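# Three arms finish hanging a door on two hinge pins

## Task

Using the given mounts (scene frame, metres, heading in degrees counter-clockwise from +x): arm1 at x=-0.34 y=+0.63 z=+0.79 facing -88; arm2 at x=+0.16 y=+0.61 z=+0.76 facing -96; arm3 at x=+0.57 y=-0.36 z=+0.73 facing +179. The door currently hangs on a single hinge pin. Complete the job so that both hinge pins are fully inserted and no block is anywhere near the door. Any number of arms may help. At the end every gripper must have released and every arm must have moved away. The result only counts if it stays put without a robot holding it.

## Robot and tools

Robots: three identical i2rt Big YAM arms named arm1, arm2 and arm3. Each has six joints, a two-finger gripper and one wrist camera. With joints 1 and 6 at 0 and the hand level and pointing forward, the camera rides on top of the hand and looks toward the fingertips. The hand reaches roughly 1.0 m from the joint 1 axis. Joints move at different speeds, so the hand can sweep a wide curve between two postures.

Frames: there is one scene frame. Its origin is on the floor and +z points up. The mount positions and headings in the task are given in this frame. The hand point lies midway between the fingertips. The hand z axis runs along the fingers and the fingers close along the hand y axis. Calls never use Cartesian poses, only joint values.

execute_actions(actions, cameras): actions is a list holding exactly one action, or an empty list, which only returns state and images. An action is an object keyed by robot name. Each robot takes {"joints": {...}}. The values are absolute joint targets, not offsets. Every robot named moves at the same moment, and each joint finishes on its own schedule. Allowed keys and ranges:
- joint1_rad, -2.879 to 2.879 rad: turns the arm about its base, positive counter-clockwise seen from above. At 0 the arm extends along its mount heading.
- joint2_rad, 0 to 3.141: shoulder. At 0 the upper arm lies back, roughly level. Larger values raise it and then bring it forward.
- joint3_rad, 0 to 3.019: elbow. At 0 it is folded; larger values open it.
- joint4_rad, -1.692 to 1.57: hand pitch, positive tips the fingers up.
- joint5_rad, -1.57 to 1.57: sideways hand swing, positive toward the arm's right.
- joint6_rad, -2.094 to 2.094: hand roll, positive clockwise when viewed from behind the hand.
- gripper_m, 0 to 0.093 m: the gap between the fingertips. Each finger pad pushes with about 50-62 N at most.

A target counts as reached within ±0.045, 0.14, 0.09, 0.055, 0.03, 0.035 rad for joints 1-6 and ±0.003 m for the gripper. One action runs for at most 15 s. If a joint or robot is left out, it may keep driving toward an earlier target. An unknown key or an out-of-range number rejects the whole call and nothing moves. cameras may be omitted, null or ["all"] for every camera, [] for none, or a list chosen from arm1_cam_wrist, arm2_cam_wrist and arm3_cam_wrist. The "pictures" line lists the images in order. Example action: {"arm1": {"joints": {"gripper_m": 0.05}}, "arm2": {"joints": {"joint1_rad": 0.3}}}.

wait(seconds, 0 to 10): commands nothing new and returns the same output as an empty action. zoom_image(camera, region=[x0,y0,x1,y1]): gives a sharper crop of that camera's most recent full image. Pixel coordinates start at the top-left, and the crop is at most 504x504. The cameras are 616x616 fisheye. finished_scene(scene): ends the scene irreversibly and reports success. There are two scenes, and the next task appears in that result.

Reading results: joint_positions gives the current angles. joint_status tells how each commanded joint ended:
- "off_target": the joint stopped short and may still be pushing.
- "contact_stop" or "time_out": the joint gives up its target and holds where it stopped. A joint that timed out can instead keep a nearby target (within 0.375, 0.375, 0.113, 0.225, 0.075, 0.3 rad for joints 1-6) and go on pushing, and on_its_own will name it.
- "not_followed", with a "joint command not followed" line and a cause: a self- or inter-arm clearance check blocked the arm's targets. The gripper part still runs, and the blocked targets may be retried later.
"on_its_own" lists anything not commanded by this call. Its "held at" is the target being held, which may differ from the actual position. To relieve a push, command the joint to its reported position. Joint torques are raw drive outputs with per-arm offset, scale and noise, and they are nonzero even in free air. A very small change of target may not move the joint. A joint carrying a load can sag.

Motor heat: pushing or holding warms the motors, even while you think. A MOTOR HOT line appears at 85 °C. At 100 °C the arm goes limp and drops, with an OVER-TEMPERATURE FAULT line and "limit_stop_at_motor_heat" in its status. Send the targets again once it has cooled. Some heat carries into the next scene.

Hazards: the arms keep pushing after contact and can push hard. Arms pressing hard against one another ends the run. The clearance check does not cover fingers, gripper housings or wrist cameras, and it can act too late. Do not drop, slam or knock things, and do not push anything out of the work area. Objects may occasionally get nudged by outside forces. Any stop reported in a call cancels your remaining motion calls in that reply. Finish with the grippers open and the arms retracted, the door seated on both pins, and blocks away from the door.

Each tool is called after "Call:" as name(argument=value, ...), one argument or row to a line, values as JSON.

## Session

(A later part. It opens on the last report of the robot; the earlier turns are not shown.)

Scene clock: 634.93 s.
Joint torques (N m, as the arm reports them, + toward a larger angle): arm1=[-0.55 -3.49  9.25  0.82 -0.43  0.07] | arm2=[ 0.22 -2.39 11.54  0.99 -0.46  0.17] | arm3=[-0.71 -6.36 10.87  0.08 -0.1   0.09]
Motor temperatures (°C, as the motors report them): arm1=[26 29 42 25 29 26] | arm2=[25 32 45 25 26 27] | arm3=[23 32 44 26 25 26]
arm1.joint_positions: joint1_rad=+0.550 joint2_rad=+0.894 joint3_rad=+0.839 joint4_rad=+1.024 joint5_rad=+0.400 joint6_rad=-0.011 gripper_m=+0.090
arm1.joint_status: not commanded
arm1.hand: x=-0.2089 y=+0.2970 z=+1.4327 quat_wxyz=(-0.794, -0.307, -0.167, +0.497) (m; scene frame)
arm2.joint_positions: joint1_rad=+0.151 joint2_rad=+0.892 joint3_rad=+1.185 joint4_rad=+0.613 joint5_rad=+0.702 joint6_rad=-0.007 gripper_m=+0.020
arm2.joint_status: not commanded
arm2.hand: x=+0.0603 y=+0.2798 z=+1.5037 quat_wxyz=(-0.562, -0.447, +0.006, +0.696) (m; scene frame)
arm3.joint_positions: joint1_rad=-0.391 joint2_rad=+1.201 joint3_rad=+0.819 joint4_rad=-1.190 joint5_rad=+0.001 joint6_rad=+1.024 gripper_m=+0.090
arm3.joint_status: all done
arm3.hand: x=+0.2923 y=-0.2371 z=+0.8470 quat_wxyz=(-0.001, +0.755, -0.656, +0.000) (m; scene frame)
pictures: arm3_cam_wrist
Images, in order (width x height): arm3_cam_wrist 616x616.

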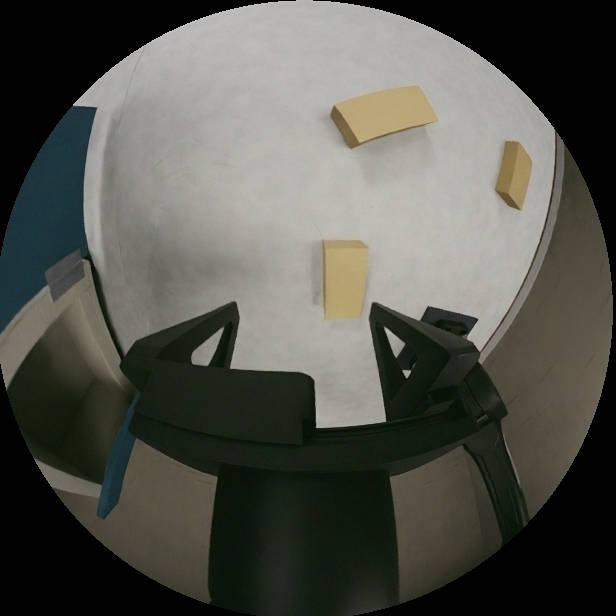

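Call:
execute_actions(
  actions=[
    {"arm3":{"joints":{"joint2_rad":0.7,"joint6_rad":0,"joint4_rad":-0.6}},"arm1":{"joints":{"joint2_rad":0.6,"joint4_rad":0,"joint5_rad":0}},"arm2":{"joints":{"joint2_rad":0.6,"joint3_rad":0.8,"joint4_rad":-0.3,"joint5_rad":0}}},
  ],
)

Scene clock: 642.67 s.
Joint torques (N m, as the arm reports them, + toward a larger angle): arm1=[-0.47 -1.51  9.98  1.02 -0.28  0.1 ] | arm2=[ 0.01 -1.65 12.42  1.13 -0.14  0.18] | arm3=[-0.3  -0.6  12.66  2.54 -0.16 -0.04]
Motor temperatures (°C, as the motors report them): arm1=[26 29 43 25 29 26] | arm2=[25 31 45 25 26 27] | arm3=[23 32 45 27 25 26]
arm1.joint_positions: joint1_rad=+0.550 joint2_rad=+0.606 joint3_rad=+0.839 joint4_rad=+0.012 joint5_rad=+0.003 joint6_rad=-0.011 gripper_m=+0.090
arm1.joint_status: all done
arm1.hand: x=-0.1484 y=+0.3271 z=+1.3444 quat_wxyz=(-0.693, -0.291, -0.542, +0.374) (m; scene frame)
arm2.joint_positions: joint1_rad=+0.152 joint2_rad=+0.604 joint3_rad=+0.793 joint4_rad=-0.280 joint5_rad=+0.005 joint6_rad=-0.006 gripper_m=+0.020
arm2.joint_status: all done
arm2.hand: x=+0.1742 y=+0.2435 z=+1.2160 quat_wxyz=(-0.488, -0.511, -0.530, +0.469) (m; scene frame)
arm3.joint_positions: joint1_rad=-0.391 joint2_rad=+0.690 joint3_rad=+0.819 joint4_rad=-0.621 joint5_rad=+0.001 joint6_rad=+0.008 gripper_m=+0.090
arm3.joint_status: all done
arm3.hand: x=+0.2317 y=-0.2112 z=+1.0841 quat_wxyz=(-0.103, +0.839, -0.177, -0.504) (m; scene frame)
pictures: arm1_cam_wrist, arm2_cam_wrist, arm3_cam_wrist
Images, in order (width x height): arm1_cam_wrist 616x616, arm2_cam_wrist 616x616, arm3_cam_wrist 616x616.

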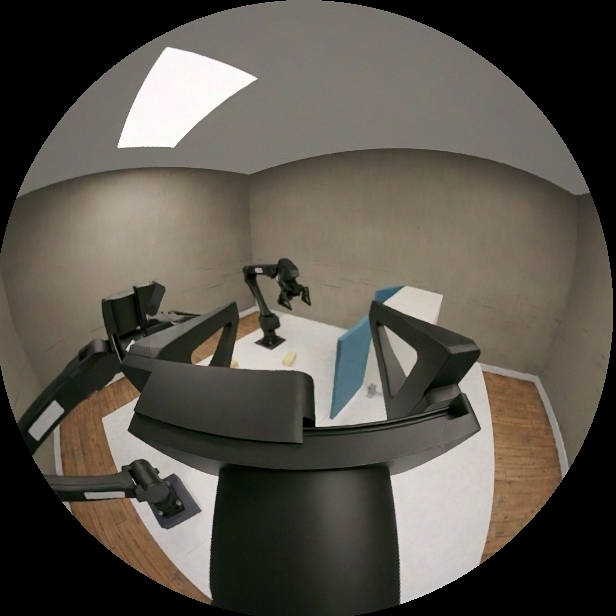

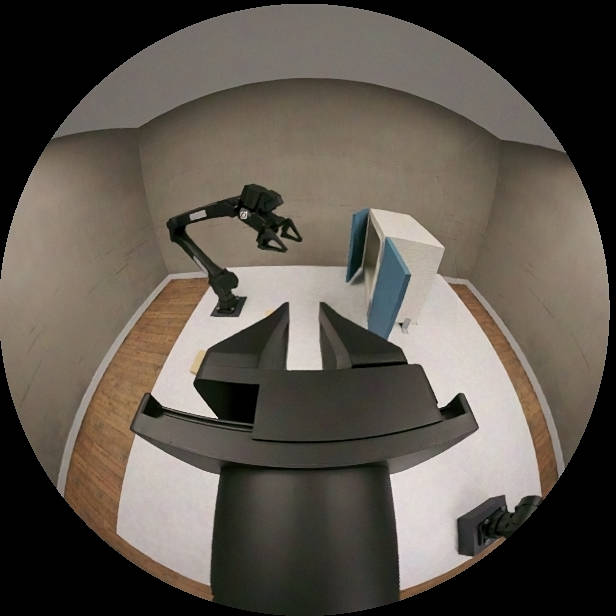

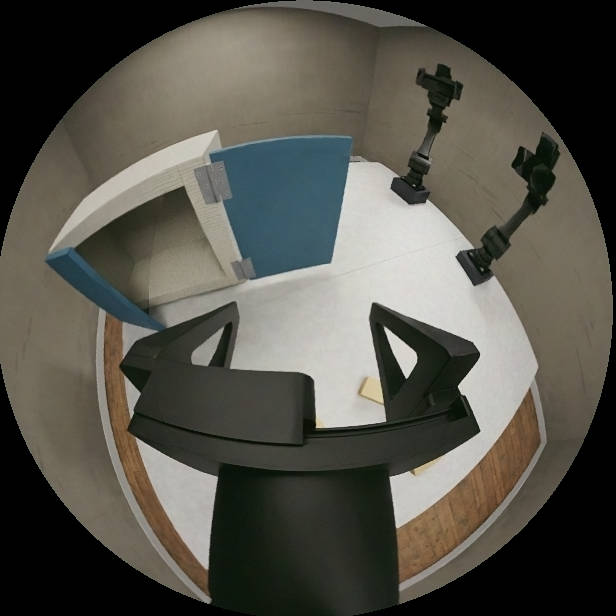

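Call:
finished_scene(
  scene=2,
)

The scene is finished: the task was done.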